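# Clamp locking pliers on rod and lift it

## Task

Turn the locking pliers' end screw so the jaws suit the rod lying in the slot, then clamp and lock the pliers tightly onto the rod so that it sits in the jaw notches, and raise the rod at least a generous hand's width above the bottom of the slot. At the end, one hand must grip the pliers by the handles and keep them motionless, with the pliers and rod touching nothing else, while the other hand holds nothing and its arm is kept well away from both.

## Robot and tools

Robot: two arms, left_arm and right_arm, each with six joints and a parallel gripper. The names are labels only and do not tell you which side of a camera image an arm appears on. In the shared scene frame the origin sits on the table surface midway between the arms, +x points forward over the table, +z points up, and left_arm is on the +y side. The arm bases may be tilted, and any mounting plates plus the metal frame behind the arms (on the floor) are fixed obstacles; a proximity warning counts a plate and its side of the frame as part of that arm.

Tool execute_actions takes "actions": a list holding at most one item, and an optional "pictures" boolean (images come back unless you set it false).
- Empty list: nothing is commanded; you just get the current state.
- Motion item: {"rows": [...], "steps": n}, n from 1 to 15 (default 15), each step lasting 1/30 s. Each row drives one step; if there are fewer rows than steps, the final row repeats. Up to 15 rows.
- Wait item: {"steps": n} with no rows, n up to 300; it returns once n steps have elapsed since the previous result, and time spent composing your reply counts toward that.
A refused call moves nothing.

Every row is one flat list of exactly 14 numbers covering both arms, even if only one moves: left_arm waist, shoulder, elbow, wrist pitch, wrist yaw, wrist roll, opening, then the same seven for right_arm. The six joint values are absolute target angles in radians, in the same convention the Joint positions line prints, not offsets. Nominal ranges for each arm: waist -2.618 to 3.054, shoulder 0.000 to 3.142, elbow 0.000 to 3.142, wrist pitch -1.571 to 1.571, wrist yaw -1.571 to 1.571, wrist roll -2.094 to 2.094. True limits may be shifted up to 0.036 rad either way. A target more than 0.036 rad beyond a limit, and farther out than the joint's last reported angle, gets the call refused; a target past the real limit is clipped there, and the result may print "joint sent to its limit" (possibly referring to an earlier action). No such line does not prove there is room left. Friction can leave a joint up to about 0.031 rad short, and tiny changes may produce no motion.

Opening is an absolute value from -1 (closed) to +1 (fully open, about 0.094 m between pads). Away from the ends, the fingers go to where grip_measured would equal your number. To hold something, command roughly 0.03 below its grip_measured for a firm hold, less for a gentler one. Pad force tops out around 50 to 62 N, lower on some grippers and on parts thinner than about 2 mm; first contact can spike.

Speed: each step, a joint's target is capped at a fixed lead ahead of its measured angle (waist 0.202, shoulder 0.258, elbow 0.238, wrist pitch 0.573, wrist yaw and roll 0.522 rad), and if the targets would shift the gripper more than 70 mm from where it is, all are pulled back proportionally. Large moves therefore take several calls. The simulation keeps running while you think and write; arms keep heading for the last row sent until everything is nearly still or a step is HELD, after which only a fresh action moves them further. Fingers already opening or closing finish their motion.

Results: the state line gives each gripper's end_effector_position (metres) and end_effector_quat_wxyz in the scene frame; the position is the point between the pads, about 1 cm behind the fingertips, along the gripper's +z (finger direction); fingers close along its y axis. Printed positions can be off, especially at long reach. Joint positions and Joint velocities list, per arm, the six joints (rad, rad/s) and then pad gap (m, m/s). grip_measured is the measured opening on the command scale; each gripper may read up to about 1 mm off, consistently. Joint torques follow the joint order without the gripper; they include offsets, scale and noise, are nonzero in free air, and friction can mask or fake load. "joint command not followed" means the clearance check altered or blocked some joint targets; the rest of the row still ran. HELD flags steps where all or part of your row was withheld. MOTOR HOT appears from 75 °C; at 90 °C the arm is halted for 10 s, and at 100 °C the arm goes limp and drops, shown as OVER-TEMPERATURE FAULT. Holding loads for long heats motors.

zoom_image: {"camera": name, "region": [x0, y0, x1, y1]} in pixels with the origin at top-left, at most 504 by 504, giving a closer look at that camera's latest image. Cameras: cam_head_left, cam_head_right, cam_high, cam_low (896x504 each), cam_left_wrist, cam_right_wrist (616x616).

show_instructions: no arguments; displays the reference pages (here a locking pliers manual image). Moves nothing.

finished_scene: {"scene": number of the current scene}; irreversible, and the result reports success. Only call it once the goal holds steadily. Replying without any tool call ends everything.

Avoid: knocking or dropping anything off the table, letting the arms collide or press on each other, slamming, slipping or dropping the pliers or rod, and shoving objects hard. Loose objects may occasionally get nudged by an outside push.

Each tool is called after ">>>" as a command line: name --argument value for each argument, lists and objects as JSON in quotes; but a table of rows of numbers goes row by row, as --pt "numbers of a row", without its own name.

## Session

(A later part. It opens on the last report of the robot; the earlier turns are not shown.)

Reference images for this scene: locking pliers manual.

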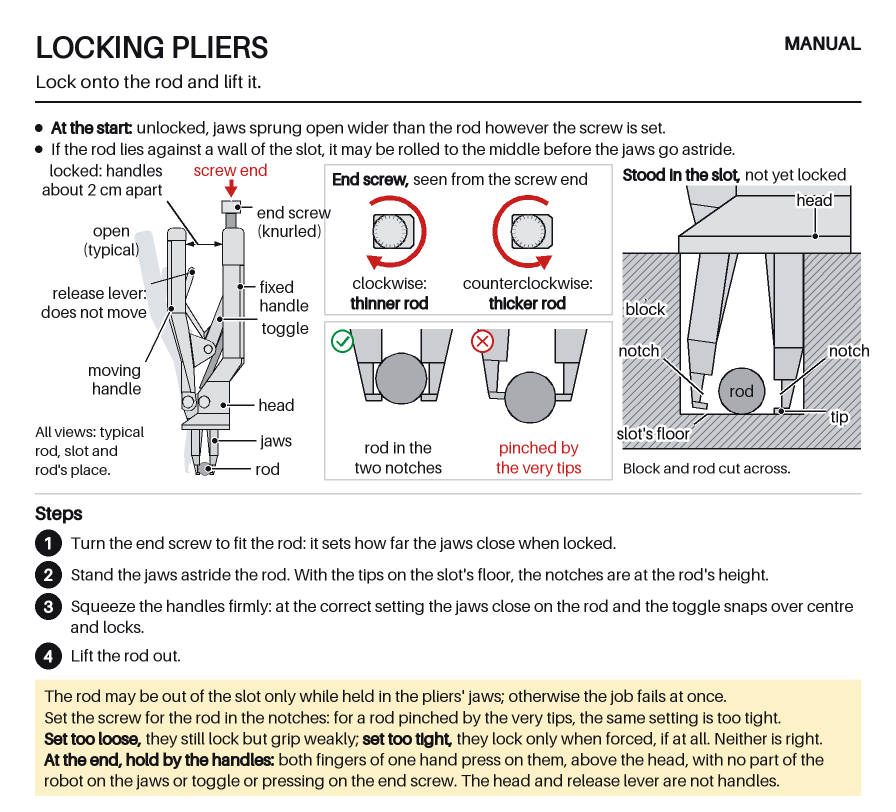

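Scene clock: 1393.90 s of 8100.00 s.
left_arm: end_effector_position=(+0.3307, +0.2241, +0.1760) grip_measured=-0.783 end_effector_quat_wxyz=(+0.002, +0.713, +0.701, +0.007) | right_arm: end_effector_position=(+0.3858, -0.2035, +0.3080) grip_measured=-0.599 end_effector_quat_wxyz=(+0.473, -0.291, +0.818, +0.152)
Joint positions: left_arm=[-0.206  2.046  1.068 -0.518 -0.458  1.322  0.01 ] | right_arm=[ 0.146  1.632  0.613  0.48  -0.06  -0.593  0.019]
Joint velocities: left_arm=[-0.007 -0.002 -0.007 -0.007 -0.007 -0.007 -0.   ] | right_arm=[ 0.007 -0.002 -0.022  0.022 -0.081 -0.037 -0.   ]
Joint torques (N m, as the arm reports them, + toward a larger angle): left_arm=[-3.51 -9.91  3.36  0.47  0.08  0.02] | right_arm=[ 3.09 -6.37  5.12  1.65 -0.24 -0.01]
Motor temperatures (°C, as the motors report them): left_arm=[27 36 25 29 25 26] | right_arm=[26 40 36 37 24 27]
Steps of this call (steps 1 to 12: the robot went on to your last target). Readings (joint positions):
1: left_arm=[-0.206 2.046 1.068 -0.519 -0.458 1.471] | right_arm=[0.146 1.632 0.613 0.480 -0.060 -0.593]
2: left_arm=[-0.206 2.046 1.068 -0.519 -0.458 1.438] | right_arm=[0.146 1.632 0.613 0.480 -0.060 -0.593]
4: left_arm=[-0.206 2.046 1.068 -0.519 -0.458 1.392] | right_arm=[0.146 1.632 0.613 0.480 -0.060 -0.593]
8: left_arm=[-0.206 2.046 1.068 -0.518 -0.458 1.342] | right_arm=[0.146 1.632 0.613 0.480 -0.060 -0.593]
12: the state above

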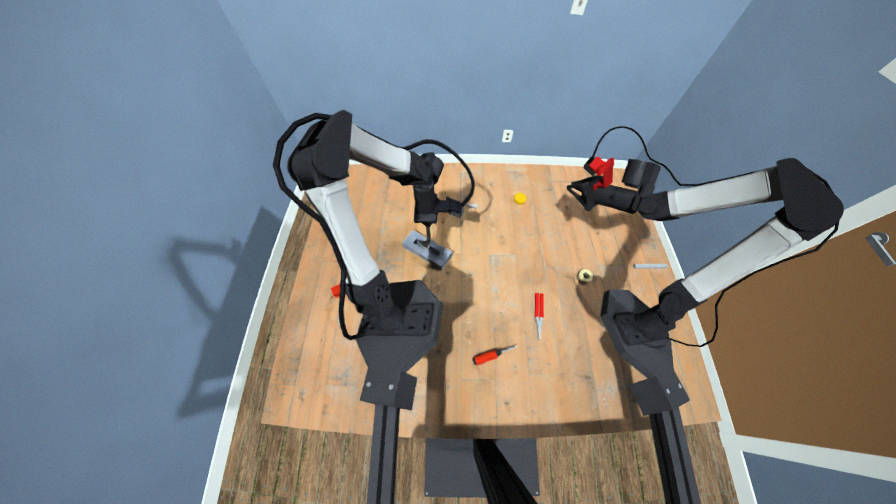

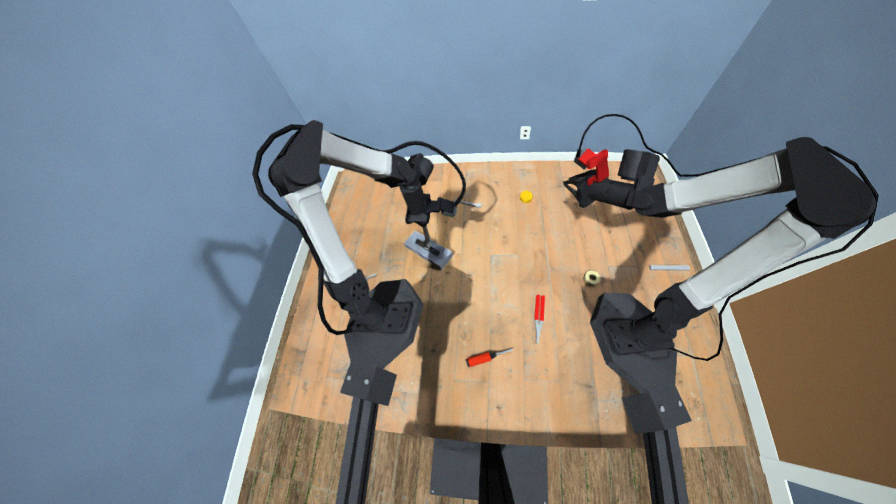

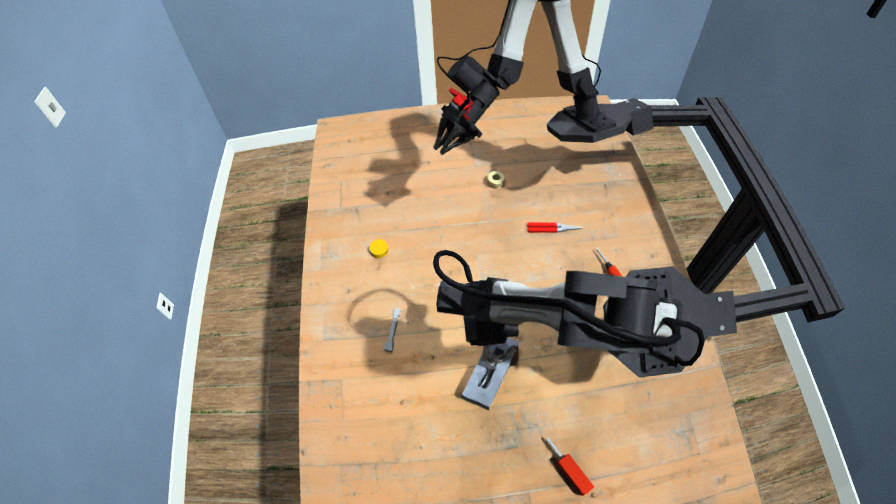

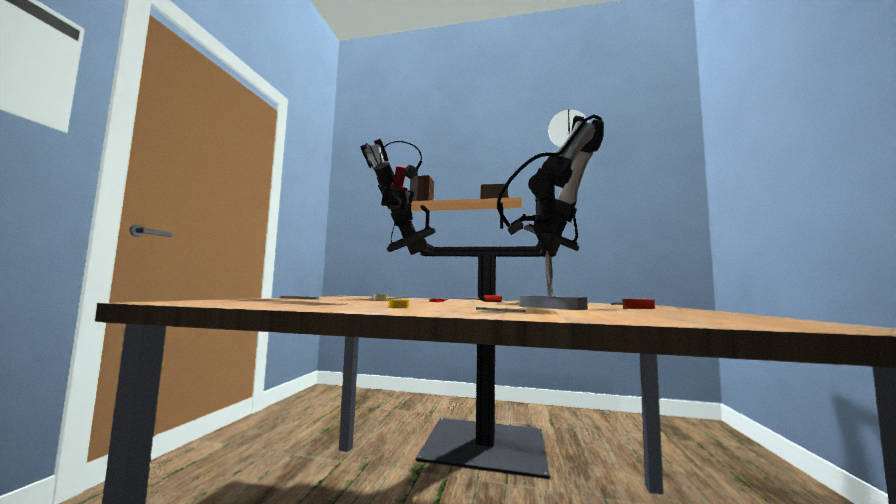

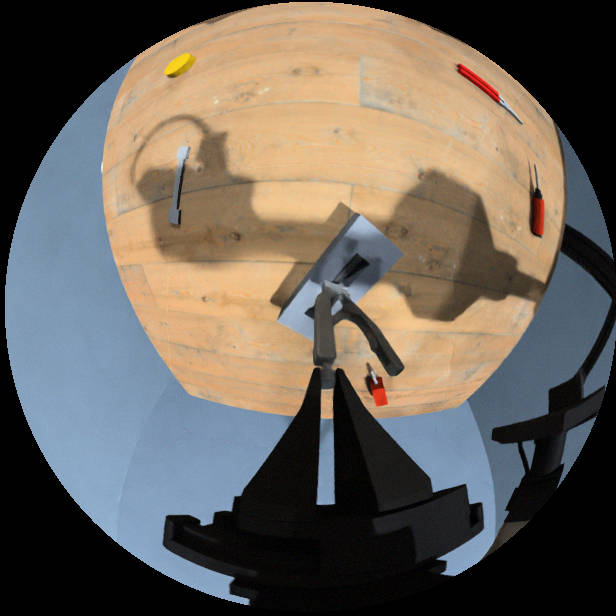

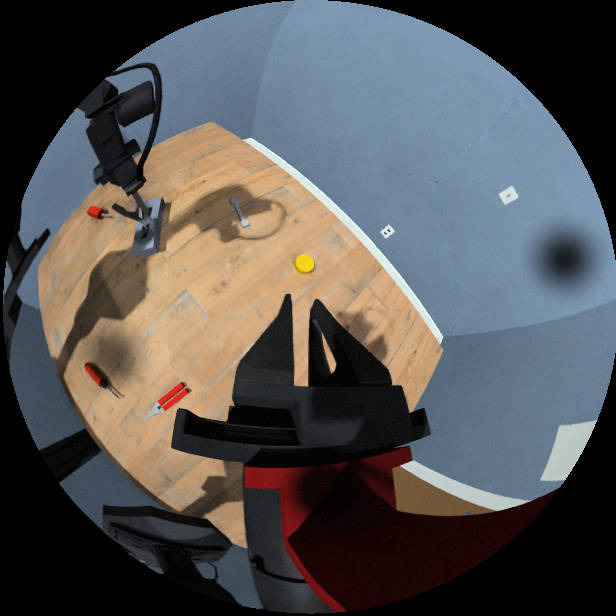

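>>> execute_actions --actions '[{"rows":[[-0.192,2.061,1.05,-0.519,-0.458,-0.3,-0.797,0.15,1.64,0.6,0.455,-0.05,-0.6,-0.6]],"steps":15}]' --pictures false

>>> execute_actions --actions '[{"steps":15}]'

>>> zoom_image --camera "cam_low" --region '[500, 220, 610, 320]'

Scene clock: 1399.17 s of 8100.00 s.
left_arm: end_effector_position=(+0.3310, +0.2253, +0.1760) grip_measured=-0.783 end_effector_quat_wxyz=(+0.007, +0.102, +0.995, +0.008) | right_arm: end_effector_position=(+0.3858, -0.2035, +0.3080) grip_measured=-0.599 end_effector_quat_wxyz=(+0.473, -0.291, +0.818, +0.152)
Joint positions: left_arm=[-0.206  2.046  1.068 -0.518 -0.466 -0.062  0.01 ] | right_arm=[ 0.146  1.632  0.613  0.48  -0.06  -0.593  0.019]
Joint velocities: left_arm=[-0.002  0.002 -0.007 -0.051 -0.007 -1.604  0.001] | right_arm=[-0.007 -0.007 -0.002 -0.066 -0.007  0.022  0.   ]
Joint torques (N m, as the arm reports them, + toward a larger angle): left_arm=[-3.53 -9.92  3.43  0.41  0.1   0.06] | right_arm=[ 3.25 -6.05  5.12  1.63 -0.22  0.01]
Motor temperatures (°C, as the motors report them): left_arm=[27 37 25 29 25 26] | right_arm=[26 40 36 37 24 27]
Steps of this call (steps 1 to 30: the robot went on to your last target; steps 31 to 143: nothing new was sent; steps 144 to 158: all 15 steps of this action). Readings (joint positions):
144: left_arm=[-0.206 2.046 1.068 -0.518 -0.459 1.234] | right_arm=[0.146 1.632 0.613 0.480 -0.060 -0.593]
145: left_arm=[-0.206 2.046 1.068 -0.518 -0.459 1.135] | right_arm=[0.146 1.632 0.613 0.480 -0.060 -0.593]
147: left_arm=[-0.206 2.046 1.068 -0.518 -0.460 0.939] | right_arm=[0.146 1.632 0.613 0.480 -0.060 -0.593]
151: left_arm=[-0.206 2.046 1.068 -0.518 -0.462 0.548] | right_arm=[0.146 1.632 0.613 0.480 -0.060 -0.593]
158: the state above

Scene clock: 1399.67 s of 8100.00 s.
left_arm: end_effector_position=(+0.3311, +0.2254, +0.1760) grip_measured=-0.783 end_effector_quat_wxyz=(+0.008, -0.009, +1.000, +0.008) | right_arm: end_effector_position=(+0.3858, -0.2035, +0.3080) grip_measured=-0.599 end_effector_quat_wxyz=(+0.473, -0.291, +0.818, +0.152)
Joint positions: left_arm=[-0.206  2.046  1.068 -0.518 -0.467 -0.283  0.01 ] | right_arm=[ 0.146  1.632  0.613  0.48  -0.06  -0.593  0.019]
Joint velocities: left_arm=[-0.017  0.017  0.002 -0.051  0.051 -0.168 -0.   ] | right_arm=[-0.012  0.012 -0.002 -0.007 -0.022 -0.022  0.   ]
Joint torques (N m, as the arm reports them, + toward a larger angle): left_arm=[-3.53 -9.96  3.42  0.41  0.06  0.01] | right_arm=[ 3.22 -6.2   5.38  1.67 -0.26 -0.04]
Motor temperatures (°C, as the motors report them): left_arm=[27 37 25 29 25 26] | right_arm=[26 40 36 37 24 27]
Steps of this call (steps 1 to 15: the robot went on to your last target). Readings (joint positions):
1: left_arm=[-0.206 2.046 1.068 -0.518 -0.466 -0.108] | right_arm=[0.146 1.632 0.613 0.480 -0.060 -0.593]
2: left_arm=[-0.206 2.046 1.068 -0.518 -0.466 -0.145] | right_arm=[0.146 1.632 0.613 0.480 -0.060 -0.593]
4: left_arm=[-0.206 2.046 1.068 -0.518 -0.466 -0.198] | right_arm=[0.146 1.632 0.613 0.480 -0.060 -0.593]
8: left_arm=[-0.206 2.046 1.068 -0.518 -0.467 -0.253] | right_arm=[0.146 1.632 0.613 0.480 -0.060 -0.593]
15: the state above

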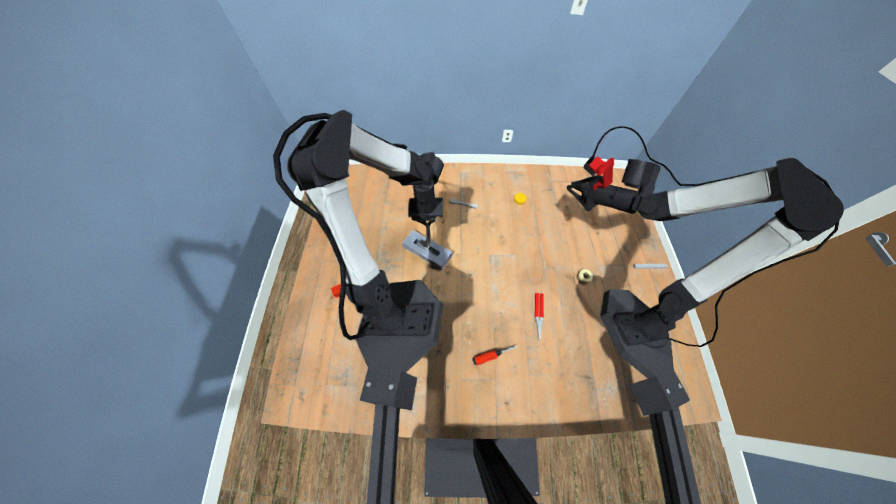

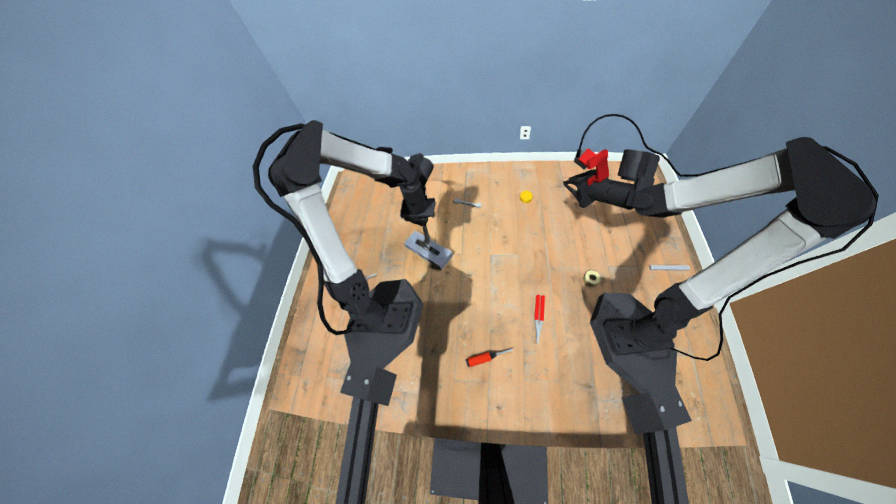

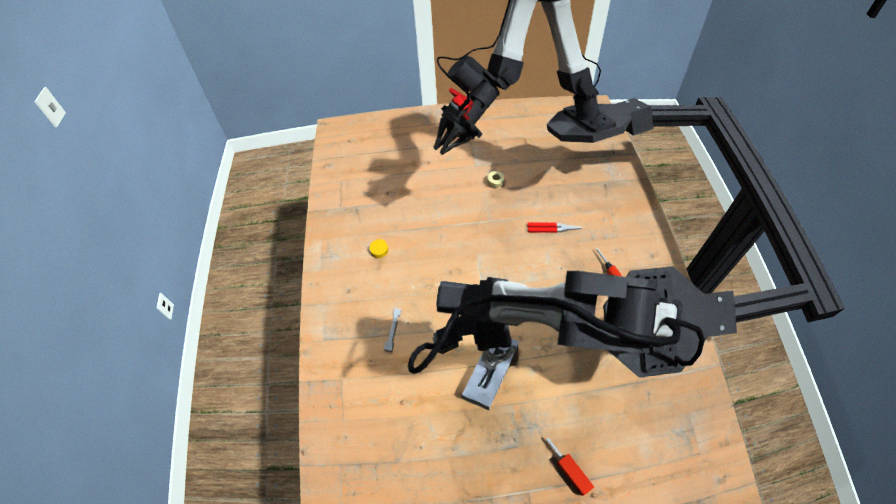

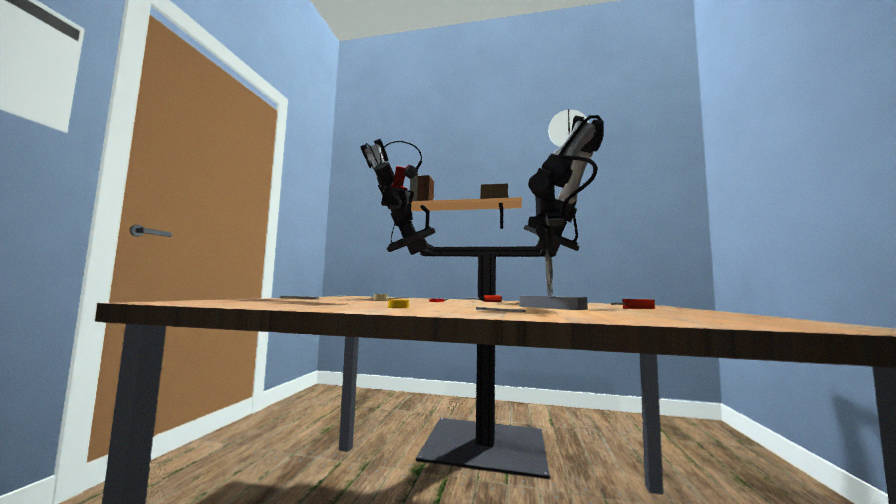

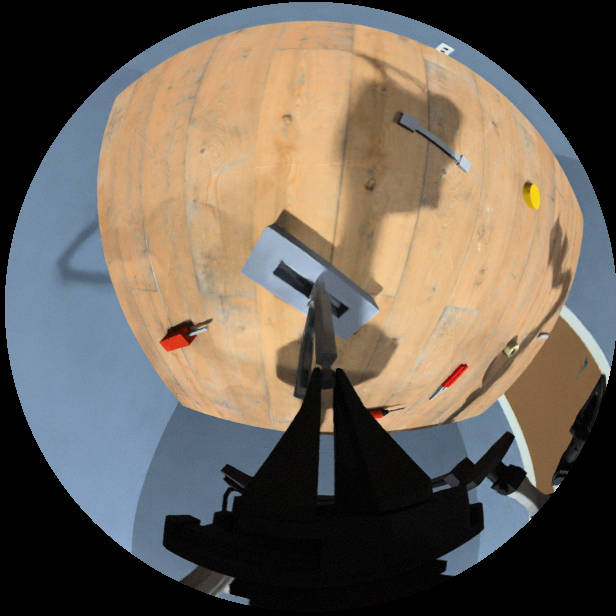

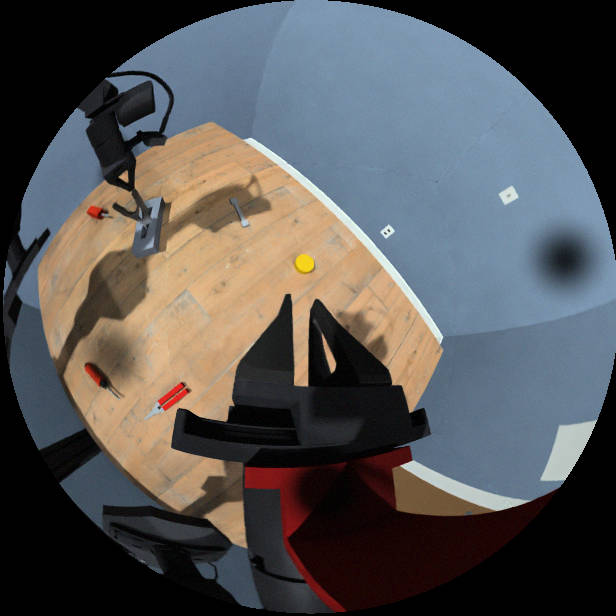

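Region (500, 220, 610, 320) of cam_low's 896x504 image, scaled by 4.582, with more detail than that image has; it fills the top 458 rows of this view, and the rest is white.

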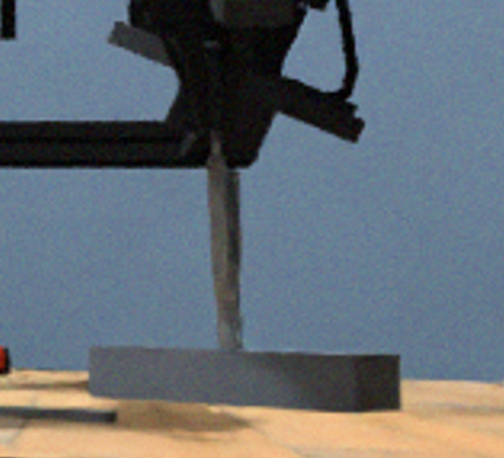

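>>> execute_actions --actions '[{"rows":[[-0.192,2.061,1.05,-0.519,-0.47,-0.29,-0.788,0.15,1.64,0.6,0.455,-0.05,-0.6,-0.6],[-0.192,2.061,1.05,-0.519,-0.474,-0.29,-0.783,0.15,1.64,0.6,0.455,-0.05,-0.6,-0.6],[-0.192,2.061,1.05,-0.519,-0.478,-0.29,-0.778,0.15,1.64,0.6,0.455,-0.05,-0.6,-0.6],[-0.192,2.061,1.05,-0.519,-0.482,-0.29,-0.77,0.15,1.64,0.6,0.455,-0.05,-0.6,-0.6],[-0.192,2.061,1.05,-0.519,-0.486,-0.29,-0.76,0.15,1.64,0.6,0.455,-0.05,-0.6,-0.6],[-0.192,2.061,1.05,-0.519,-0.49,-0.29,-0.75,0.15,1.64,0.6,0.455,-0.05,-0.6,-0.6],[-0.192,2.061,1.05,-0.519,-0.494,-0.29,-0.74,0.15,1.64,0.6,0.455,-0.05,-0.6,-0.6],[-0.192,2.061,1.05,-0.519,-0.498,-0.29,-0.73,0.15,1.64,0.6,0.455,-0.05,-0.6,-0.6],[-0.192,2.061,1.05,-0.519,-0.502,-0.29,-0.72,0.15,1.64,0.6,0.455,-0.05,-0.6,-0.6],[-0.192,2.061,1.05,-0.519,-0.505,-0.29,-0.71,0.15,1.64,0.6,0.455,-0.05,-0.6,-0.6],[-0.192,2.061,1.05,-0.519,-0.505,-0.29,-0.7,0.15,1.64,0.6,0.455,-0.05,-0.6,-0.6]],"steps":15}]' --pictures false

>>> execute_actions --actions '[{"steps":12}]'

>>> zoom_image --camera "cam_low" --region '[500, 220, 610, 320]'

>>> zoom_image --camera "cam_left_wrist" --region '[250, 260, 410, 420]'

Scene clock: 1419.40 s of 8100.00 s.
left_arm: end_effector_position=(+0.3323, +0.2299, +0.1762) grip_measured=-0.702 end_effector_quat_wxyz=(+0.011, -0.013, +1.000, +0.021) | right_arm: end_effector_position=(+0.3858, -0.2035, +0.3080) grip_measured=-0.599 end_effector_quat_wxyz=(+0.473, -0.291, +0.818, +0.152)
Joint positions: left_arm=[-0.206  2.046  1.068 -0.518 -0.493 -0.292  0.014] | right_arm=[ 0.146  1.632  0.613  0.48  -0.06  -0.593  0.019]
Joint velocities: left_arm=[-0.002 -0.017 -0.002 -0.007 -0.051  0.022  0.   ] | right_arm=[ 0.002 -0.007 -0.007 -0.007  0.022  0.066  0.   ]
Joint torques (N m, as the arm reports them, + toward a larger angle): left_arm=[-3.52 -9.95  3.41  0.42 -0.14  0.12] | right_arm=[ 3.2  -6.25  5.24  1.66 -0.27  0.  ]
Motor temperatures (°C, as the motors report them): left_arm=[27 37 25 28 25 26] | right_arm=[26 40 36 37 24 27]
Steps of this call (steps 1 to 15: the robot went on to your last target; steps 16 to 577: nothing new was sent; steps 578 to 592: all 15 steps of this action). Readings (joint positions):
578: left_arm=[-0.206 2.046 1.068 -0.518 -0.468 -0.292] | right_arm=[0.146 1.632 0.613 0.480 -0.060 -0.593]
579: left_arm=[-0.206 2.046 1.068 -0.518 -0.469 -0.292] | right_arm=[0.146 1.632 0.613 0.480 -0.060 -0.593]
581: left_arm=[-0.206 2.046 1.068 -0.518 -0.473 -0.292] | right_arm=[0.146 1.632 0.613 0.480 -0.060 -0.593]
585: left_arm=[-0.206 2.046 1.068 -0.518 -0.480 -0.292] | right_arm=[0.146 1.632 0.613 0.480 -0.060 -0.593]
592: the state above

Scene clock: 1419.80 s of 8100.00 s.
left_arm: end_effector_position=(+0.3324, +0.2304, +0.1762) grip_measured=-0.702 end_effector_quat_wxyz=(+0.012, -0.013, +1.000, +0.022) | right_arm: end_effector_position=(+0.3858, -0.2035, +0.3080) grip_measured=-0.599 end_effector_quat_wxyz=(+0.473, -0.291, +0.818, +0.152)
Joint positions: left_arm=[-0.206  2.046  1.068 -0.518 -0.497 -0.292  0.014] | right_arm=[ 0.146  1.632  0.613  0.48  -0.06  -0.593  0.019]
Joint velocities: left_arm=[-0.022 -0.007 -0.002  0.037  0.037 -0.022 -0.001] | right_arm=[ 0.002 -0.012 -0.007 -0.022  0.037  0.022  0.001]
Joint torques (N m, as the arm reports them, + toward a larger angle): left_arm=[-3.51 -9.96  3.39  0.41 -0.11  0.12] | right_arm=[ 3.12 -6.37  5.38  1.6  -0.24 -0.03]
Motor temperatures (°C, as the motors report them): left_arm=[27 37 25 28 25 26] | right_arm=[26 40 36 37 24 27]
Steps of this call (steps 1 to 12: the robot went on to your last target). Readings (joint positions):
1: left_arm=[-0.206 2.046 1.068 -0.518 -0.494 -0.292] | right_arm=[0.146 1.632 0.613 0.480 -0.060 -0.593]
2: left_arm=[-0.206 2.046 1.068 -0.518 -0.495 -0.292] | right_arm=[0.146 1.632 0.613 0.480 -0.060 -0.593]
4: left_arm=[-0.206 2.046 1.068 -0.518 -0.496 -0.292] | right_arm=[0.146 1.632 0.613 0.480 -0.060 -0.593]
8: left_arm=[-0.206 2.046 1.068 -0.518 -0.497 -0.292] | right_arm=[0.146 1.632 0.613 0.480 -0.060 -0.593]
12: the state above

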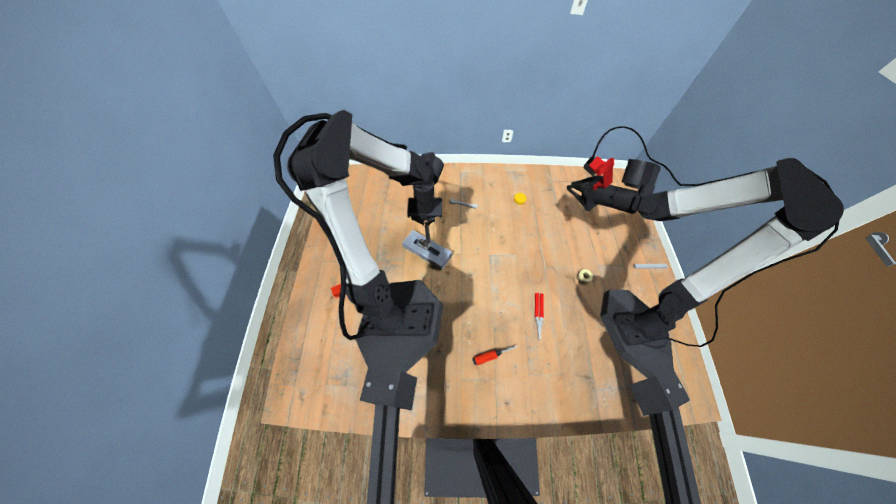

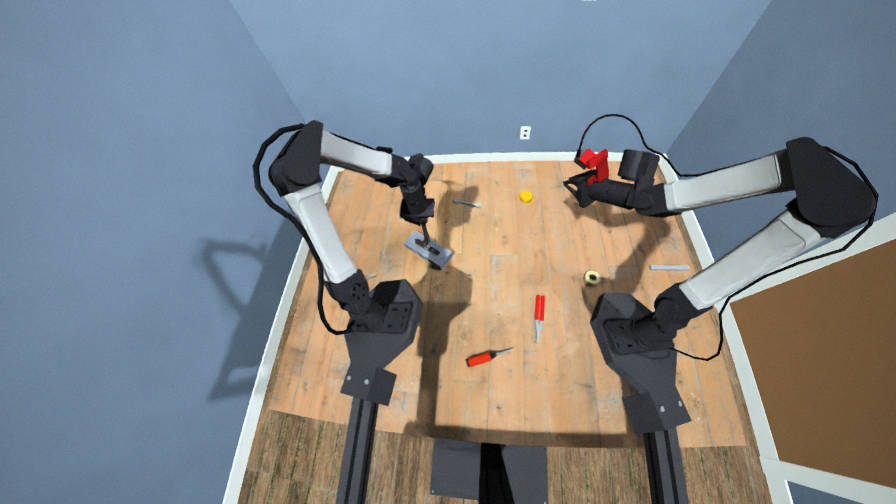

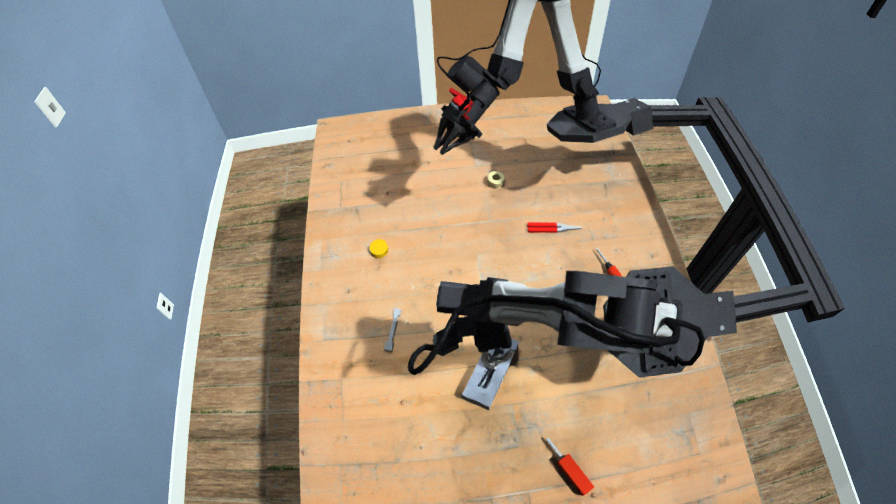

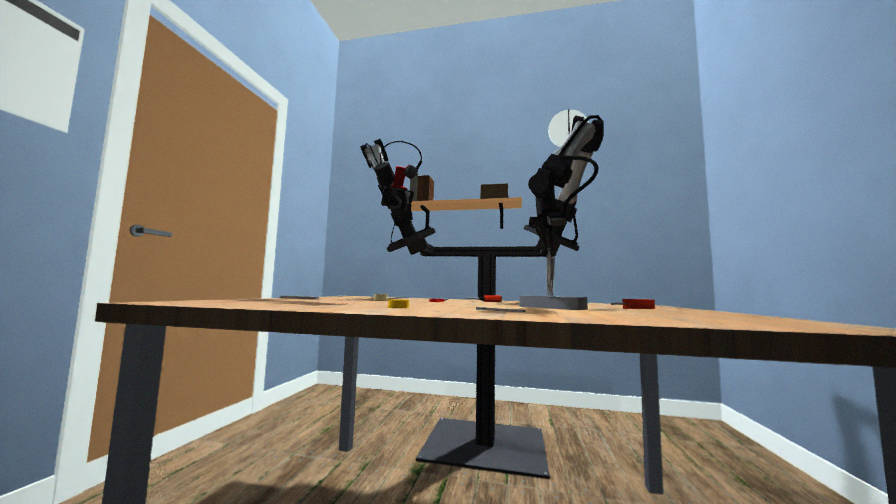

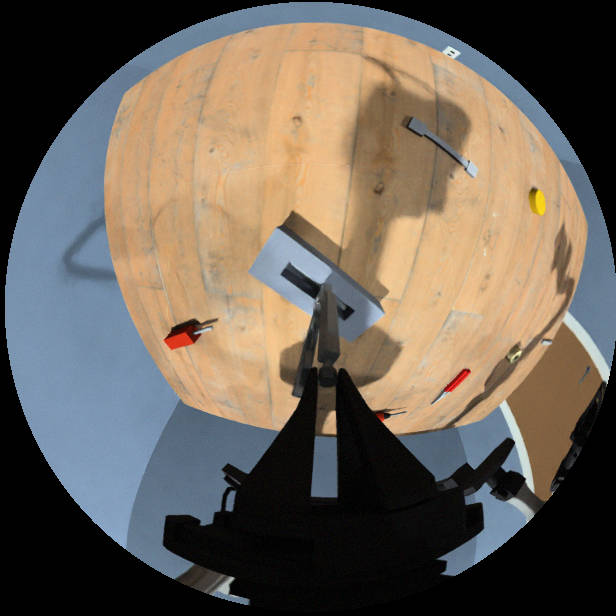

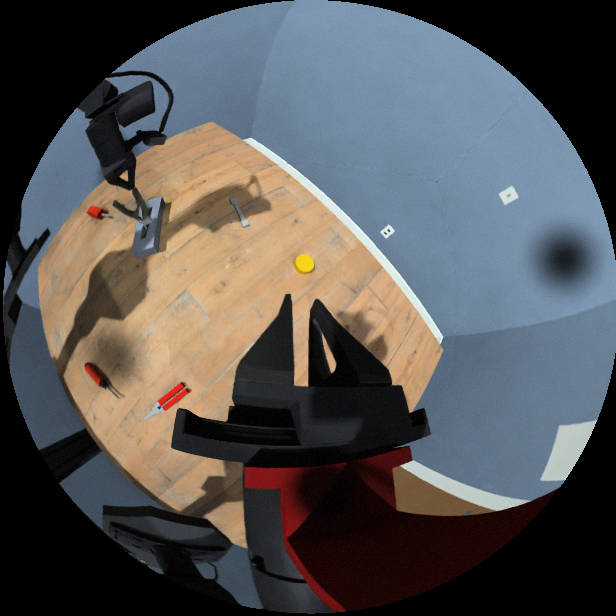

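Region (500, 220, 610, 320) of cam_low's 896x504 image, scaled by 4.582, with more detail than that image has; it fills the top 458 rows of this view, and the rest is white.

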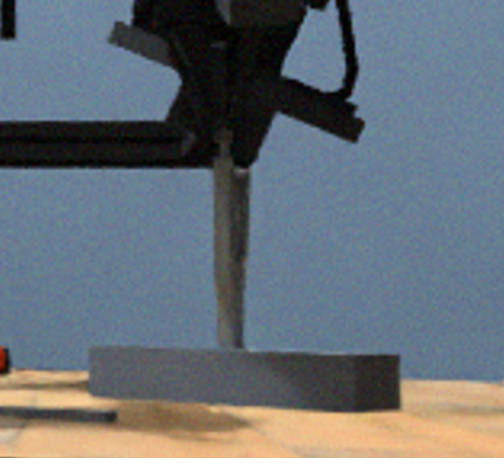

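Region (250, 260, 410, 420) of cam_left_wrist's 616x616 image, scaled by 3.150, with more detail than that image has.

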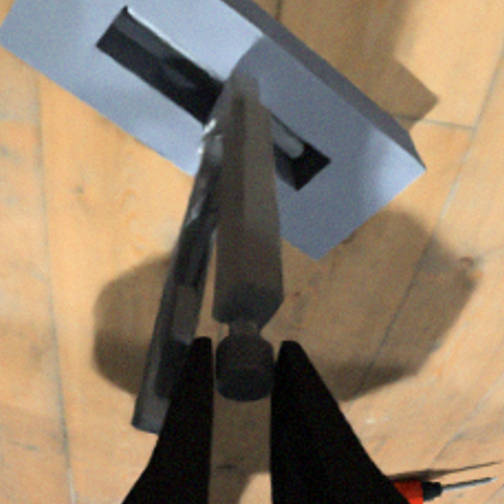

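>>> execute_actions --actions '[{"rows":[[-0.192,2.05,1.06,-0.519,-0.497,-0.29,-0.66,0.15,1.64,0.6,0.455,-0.05,-0.6,-0.6],[-0.192,2.05,1.07,-0.522,-0.497,-0.29,-0.62,0.15,1.64,0.6,0.455,-0.05,-0.6,-0.6],[-0.192,2.05,1.08,-0.526,-0.497,-0.29,-0.58,0.15,1.64,0.6,0.455,-0.05,-0.6,-0.6],[-0.192,2.05,1.086,-0.53,-0.497,-0.29,-0.54,0.15,1.64,0.6,0.455,-0.05,-0.6,-0.6],[-0.192,2.05,1.09,-0.534,-0.49,-0.29,-0.5,0.15,1.64,0.6,0.455,-0.05,-0.6,-0.6],[-0.192,2.05,1.094,-0.538,-0.483,-0.29,-0.47,0.15,1.64,0.6,0.455,-0.05,-0.6,-0.6],[-0.189,2.05,1.098,-0.541,-0.476,-0.29,-0.45,0.15,1.64,0.6,0.455,-0.05,-0.6,-0.6],[-0.186,2.05,1.1,-0.541,-0.469,-0.29,-0.45,0.15,1.64,0.6,0.455,-0.05,-0.6,-0.6],[-0.183,2.05,1.1,-0.541,-0.462,-0.29,-0.45,0.15,1.64,0.6,0.455,-0.05,-0.6,-0.6],[-0.18,2.05,1.1,-0.541,-0.455,-0.29,-0.45,0.15,1.64,0.6,0.455,-0.05,-0.6,-0.6],[-0.177,2.05,1.1,-0.541,-0.448,-0.29,-0.45,0.15,1.64,0.6,0.455,-0.05,-0.6,-0.6],[-0.174,2.05,1.1,-0.541,-0.442,-0.29,-0.45,0.15,1.64,0.6,0.455,-0.05,-0.6,-0.6],[-0.171,2.05,1.1,-0.541,-0.437,-0.29,-0.45,0.15,1.64,0.6,0.455,-0.05,-0.6,-0.6],[-0.169,2.05,1.1,-0.541,-0.437,-0.29,-0.45,0.15,1.64,0.6,0.455,-0.05,-0.6,-0.6]],"steps":15}]' --pictures false

>>> execute_actions --actions '[{"steps":15}]'

>>> zoom_image --camera "cam_left_wrist" --region '[250, 260, 410, 420]'

Scene clock: 1441.77 s of 8100.00 s.
left_arm: end_effector_position=(+0.3368, +0.2304, +0.1762) grip_measured=-0.452 end_effector_quat_wxyz=(+0.008, -0.024, +1.000, +0.005) | right_arm: end_effector_position=(+0.3858, -0.2035, +0.3080) grip_measured=-0.599 end_effector_quat_wxyz=(+0.473, -0.291, +0.818, +0.152)
Joint positions: left_arm=[-0.187  2.046  1.086 -0.525 -0.461 -0.292  0.026] | right_arm=[ 0.146  1.632  0.613  0.48  -0.06  -0.593  0.019]
Joint velocities: left_arm=[ 0.081 -0.012 -0.002 -0.037  0.007  0.037  0.   ] | right_arm=[-0.002  0.002 -0.022  0.022  0.007 -0.037 -0.   ]
Joint torques (N m, as the arm reports them, + toward a larger angle): left_arm=[ -3.66 -11.06   6.28   0.28   0.06   0.12] | right_arm=[ 3.06 -6.31  5.15  1.7  -0.24 -0.01]
Motor temperatures (°C, as the motors report them): left_arm=[27 37 26 28 25 26] | right_arm=[26 40 36 37 24 27]
Steps of this call (steps 1 to 15: the robot went on to your last target; steps 16 to 644: nothing new was sent; steps 645 to 659: all 15 steps of this action). Readings (joint positions):
645: left_arm=[-0.206 2.046 1.068 -0.518 -0.497 -0.292] | right_arm=[0.146 1.632 0.613 0.480 -0.060 -0.593]
646: left_arm=[-0.206 2.046 1.068 -0.518 -0.497 -0.292] | right_arm=[0.146 1.632 0.613 0.480 -0.060 -0.593]
648: left_arm=[-0.206 2.046 1.068 -0.518 -0.497 -0.292] | right_arm=[0.146 1.632 0.613 0.480 -0.060 -0.593]
652: left_arm=[-0.206 2.046 1.077 -0.524 -0.492 -0.292] | right_arm=[0.146 1.632 0.613 0.480 -0.060 -0.593]
659: the state above

Scene clock: 1442.27 s of 8100.00 s.
left_arm: end_effector_position=(+0.3361, +0.2296, +0.1755) grip_measured=-0.452 end_effector_quat_wxyz=(+0.005, -0.026, +1.000, -0.000) | right_arm: end_effector_position=(+0.3858, -0.2035, +0.3080) grip_measured=-0.599 end_effector_quat_wxyz=(+0.473, -0.291, +0.818, +0.152)
Joint positions: left_arm=[-0.183  2.046  1.086 -0.526 -0.448 -0.292  0.026] | right_arm=[ 0.146  1.632  0.613  0.48  -0.06  -0.593  0.019]
Joint velocities: left_arm=[-0.002 -0.002 -0.002 -0.007  0.037 -0.007  0.001] | right_arm=[-0.022  0.022 -0.007  0.022  0.037  0.081 -0.001]
Joint torques (N m, as the arm reports them, + toward a larger angle): left_arm=[ -3.54 -11.17   6.31   0.25   0.09   0.13] | right_arm=[ 3.13 -6.25  5.05  1.64 -0.21  0.  ]
Motor temperatures (°C, as the motors report them): left_arm=[27 37 26 28 25 26] | right_arm=[26 40 36 37 24 27]
Steps of this call (steps 1 to 15: the robot went on to your last target). Readings (joint positions):
1: left_arm=[-0.185 2.046 1.086 -0.525 -0.458 -0.292] | right_arm=[0.146 1.632 0.613 0.480 -0.060 -0.593]
2: left_arm=[-0.183 2.046 1.086 -0.525 -0.456 -0.292] | right_arm=[0.146 1.632 0.613 0.480 -0.060 -0.593]
4: left_arm=[-0.183 2.046 1.086 -0.525 -0.453 -0.292] | right_arm=[0.146 1.632 0.613 0.480 -0.060 -0.593]
8: left_arm=[-0.183 2.046 1.086 -0.526 -0.450 -0.292] | right_arm=[0.146 1.632 0.613 0.480 -0.060 -0.593]
15: the state above

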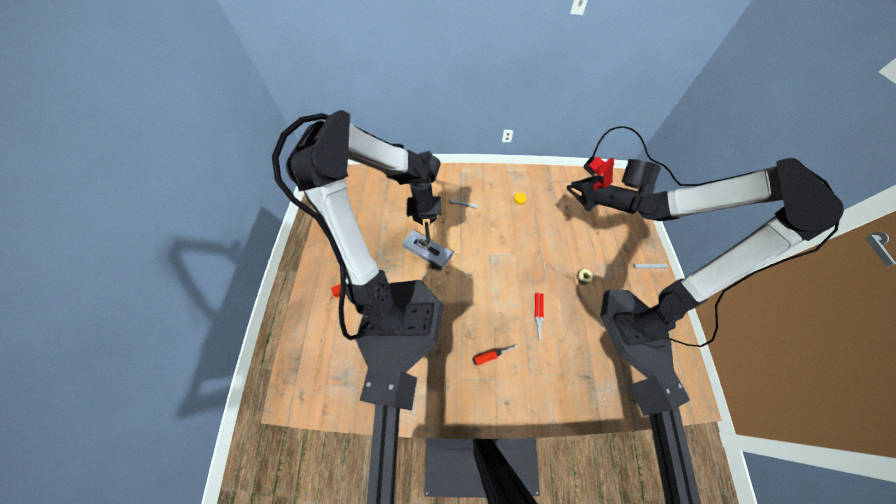

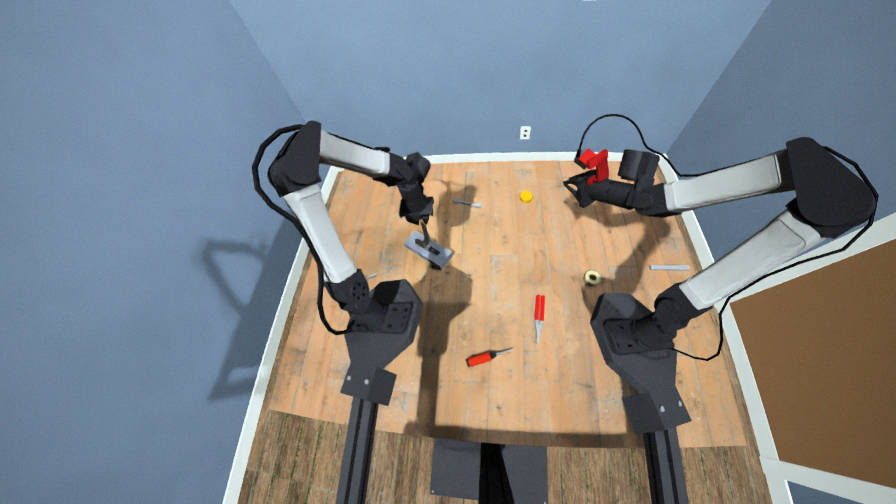

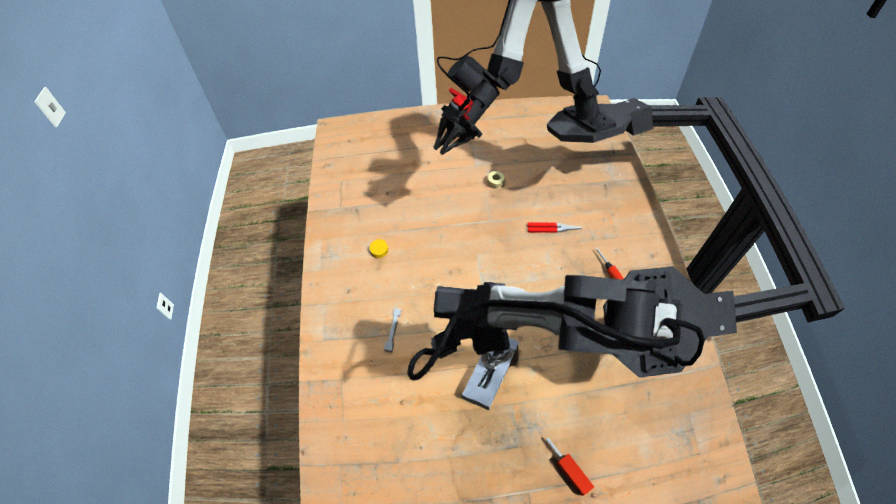

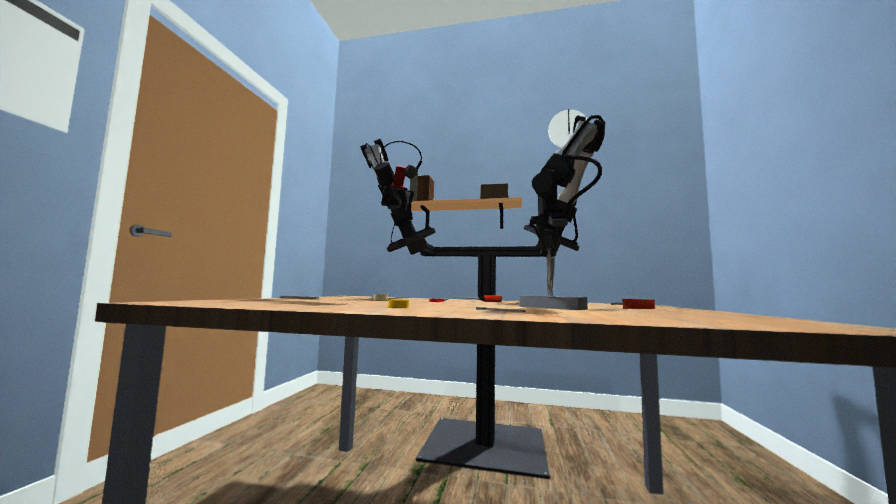

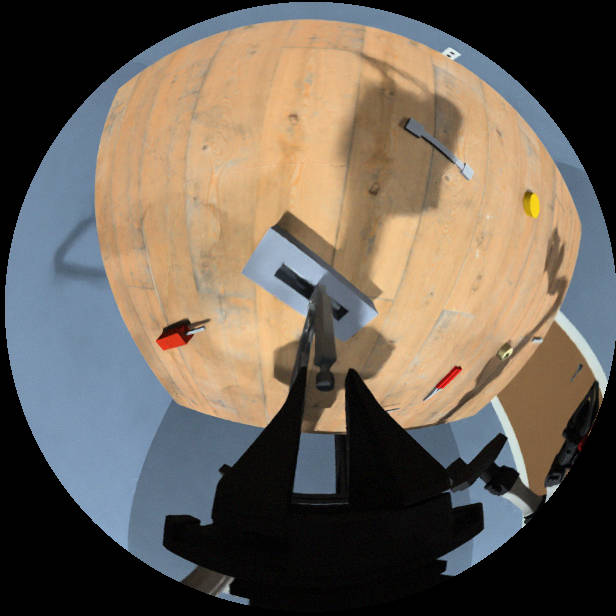

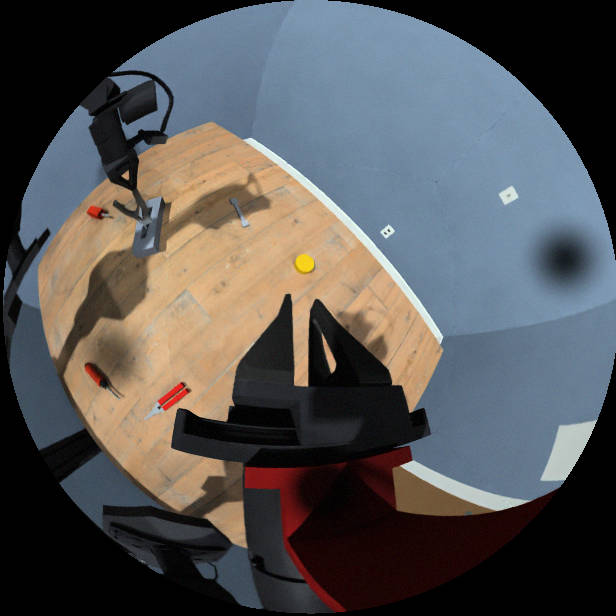

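Region (250, 260, 410, 420) of cam_left_wrist's 616x616 image, scaled by 3.150, with more detail than that image has.

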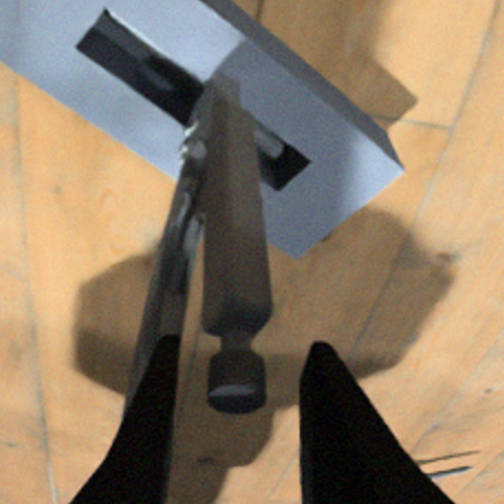

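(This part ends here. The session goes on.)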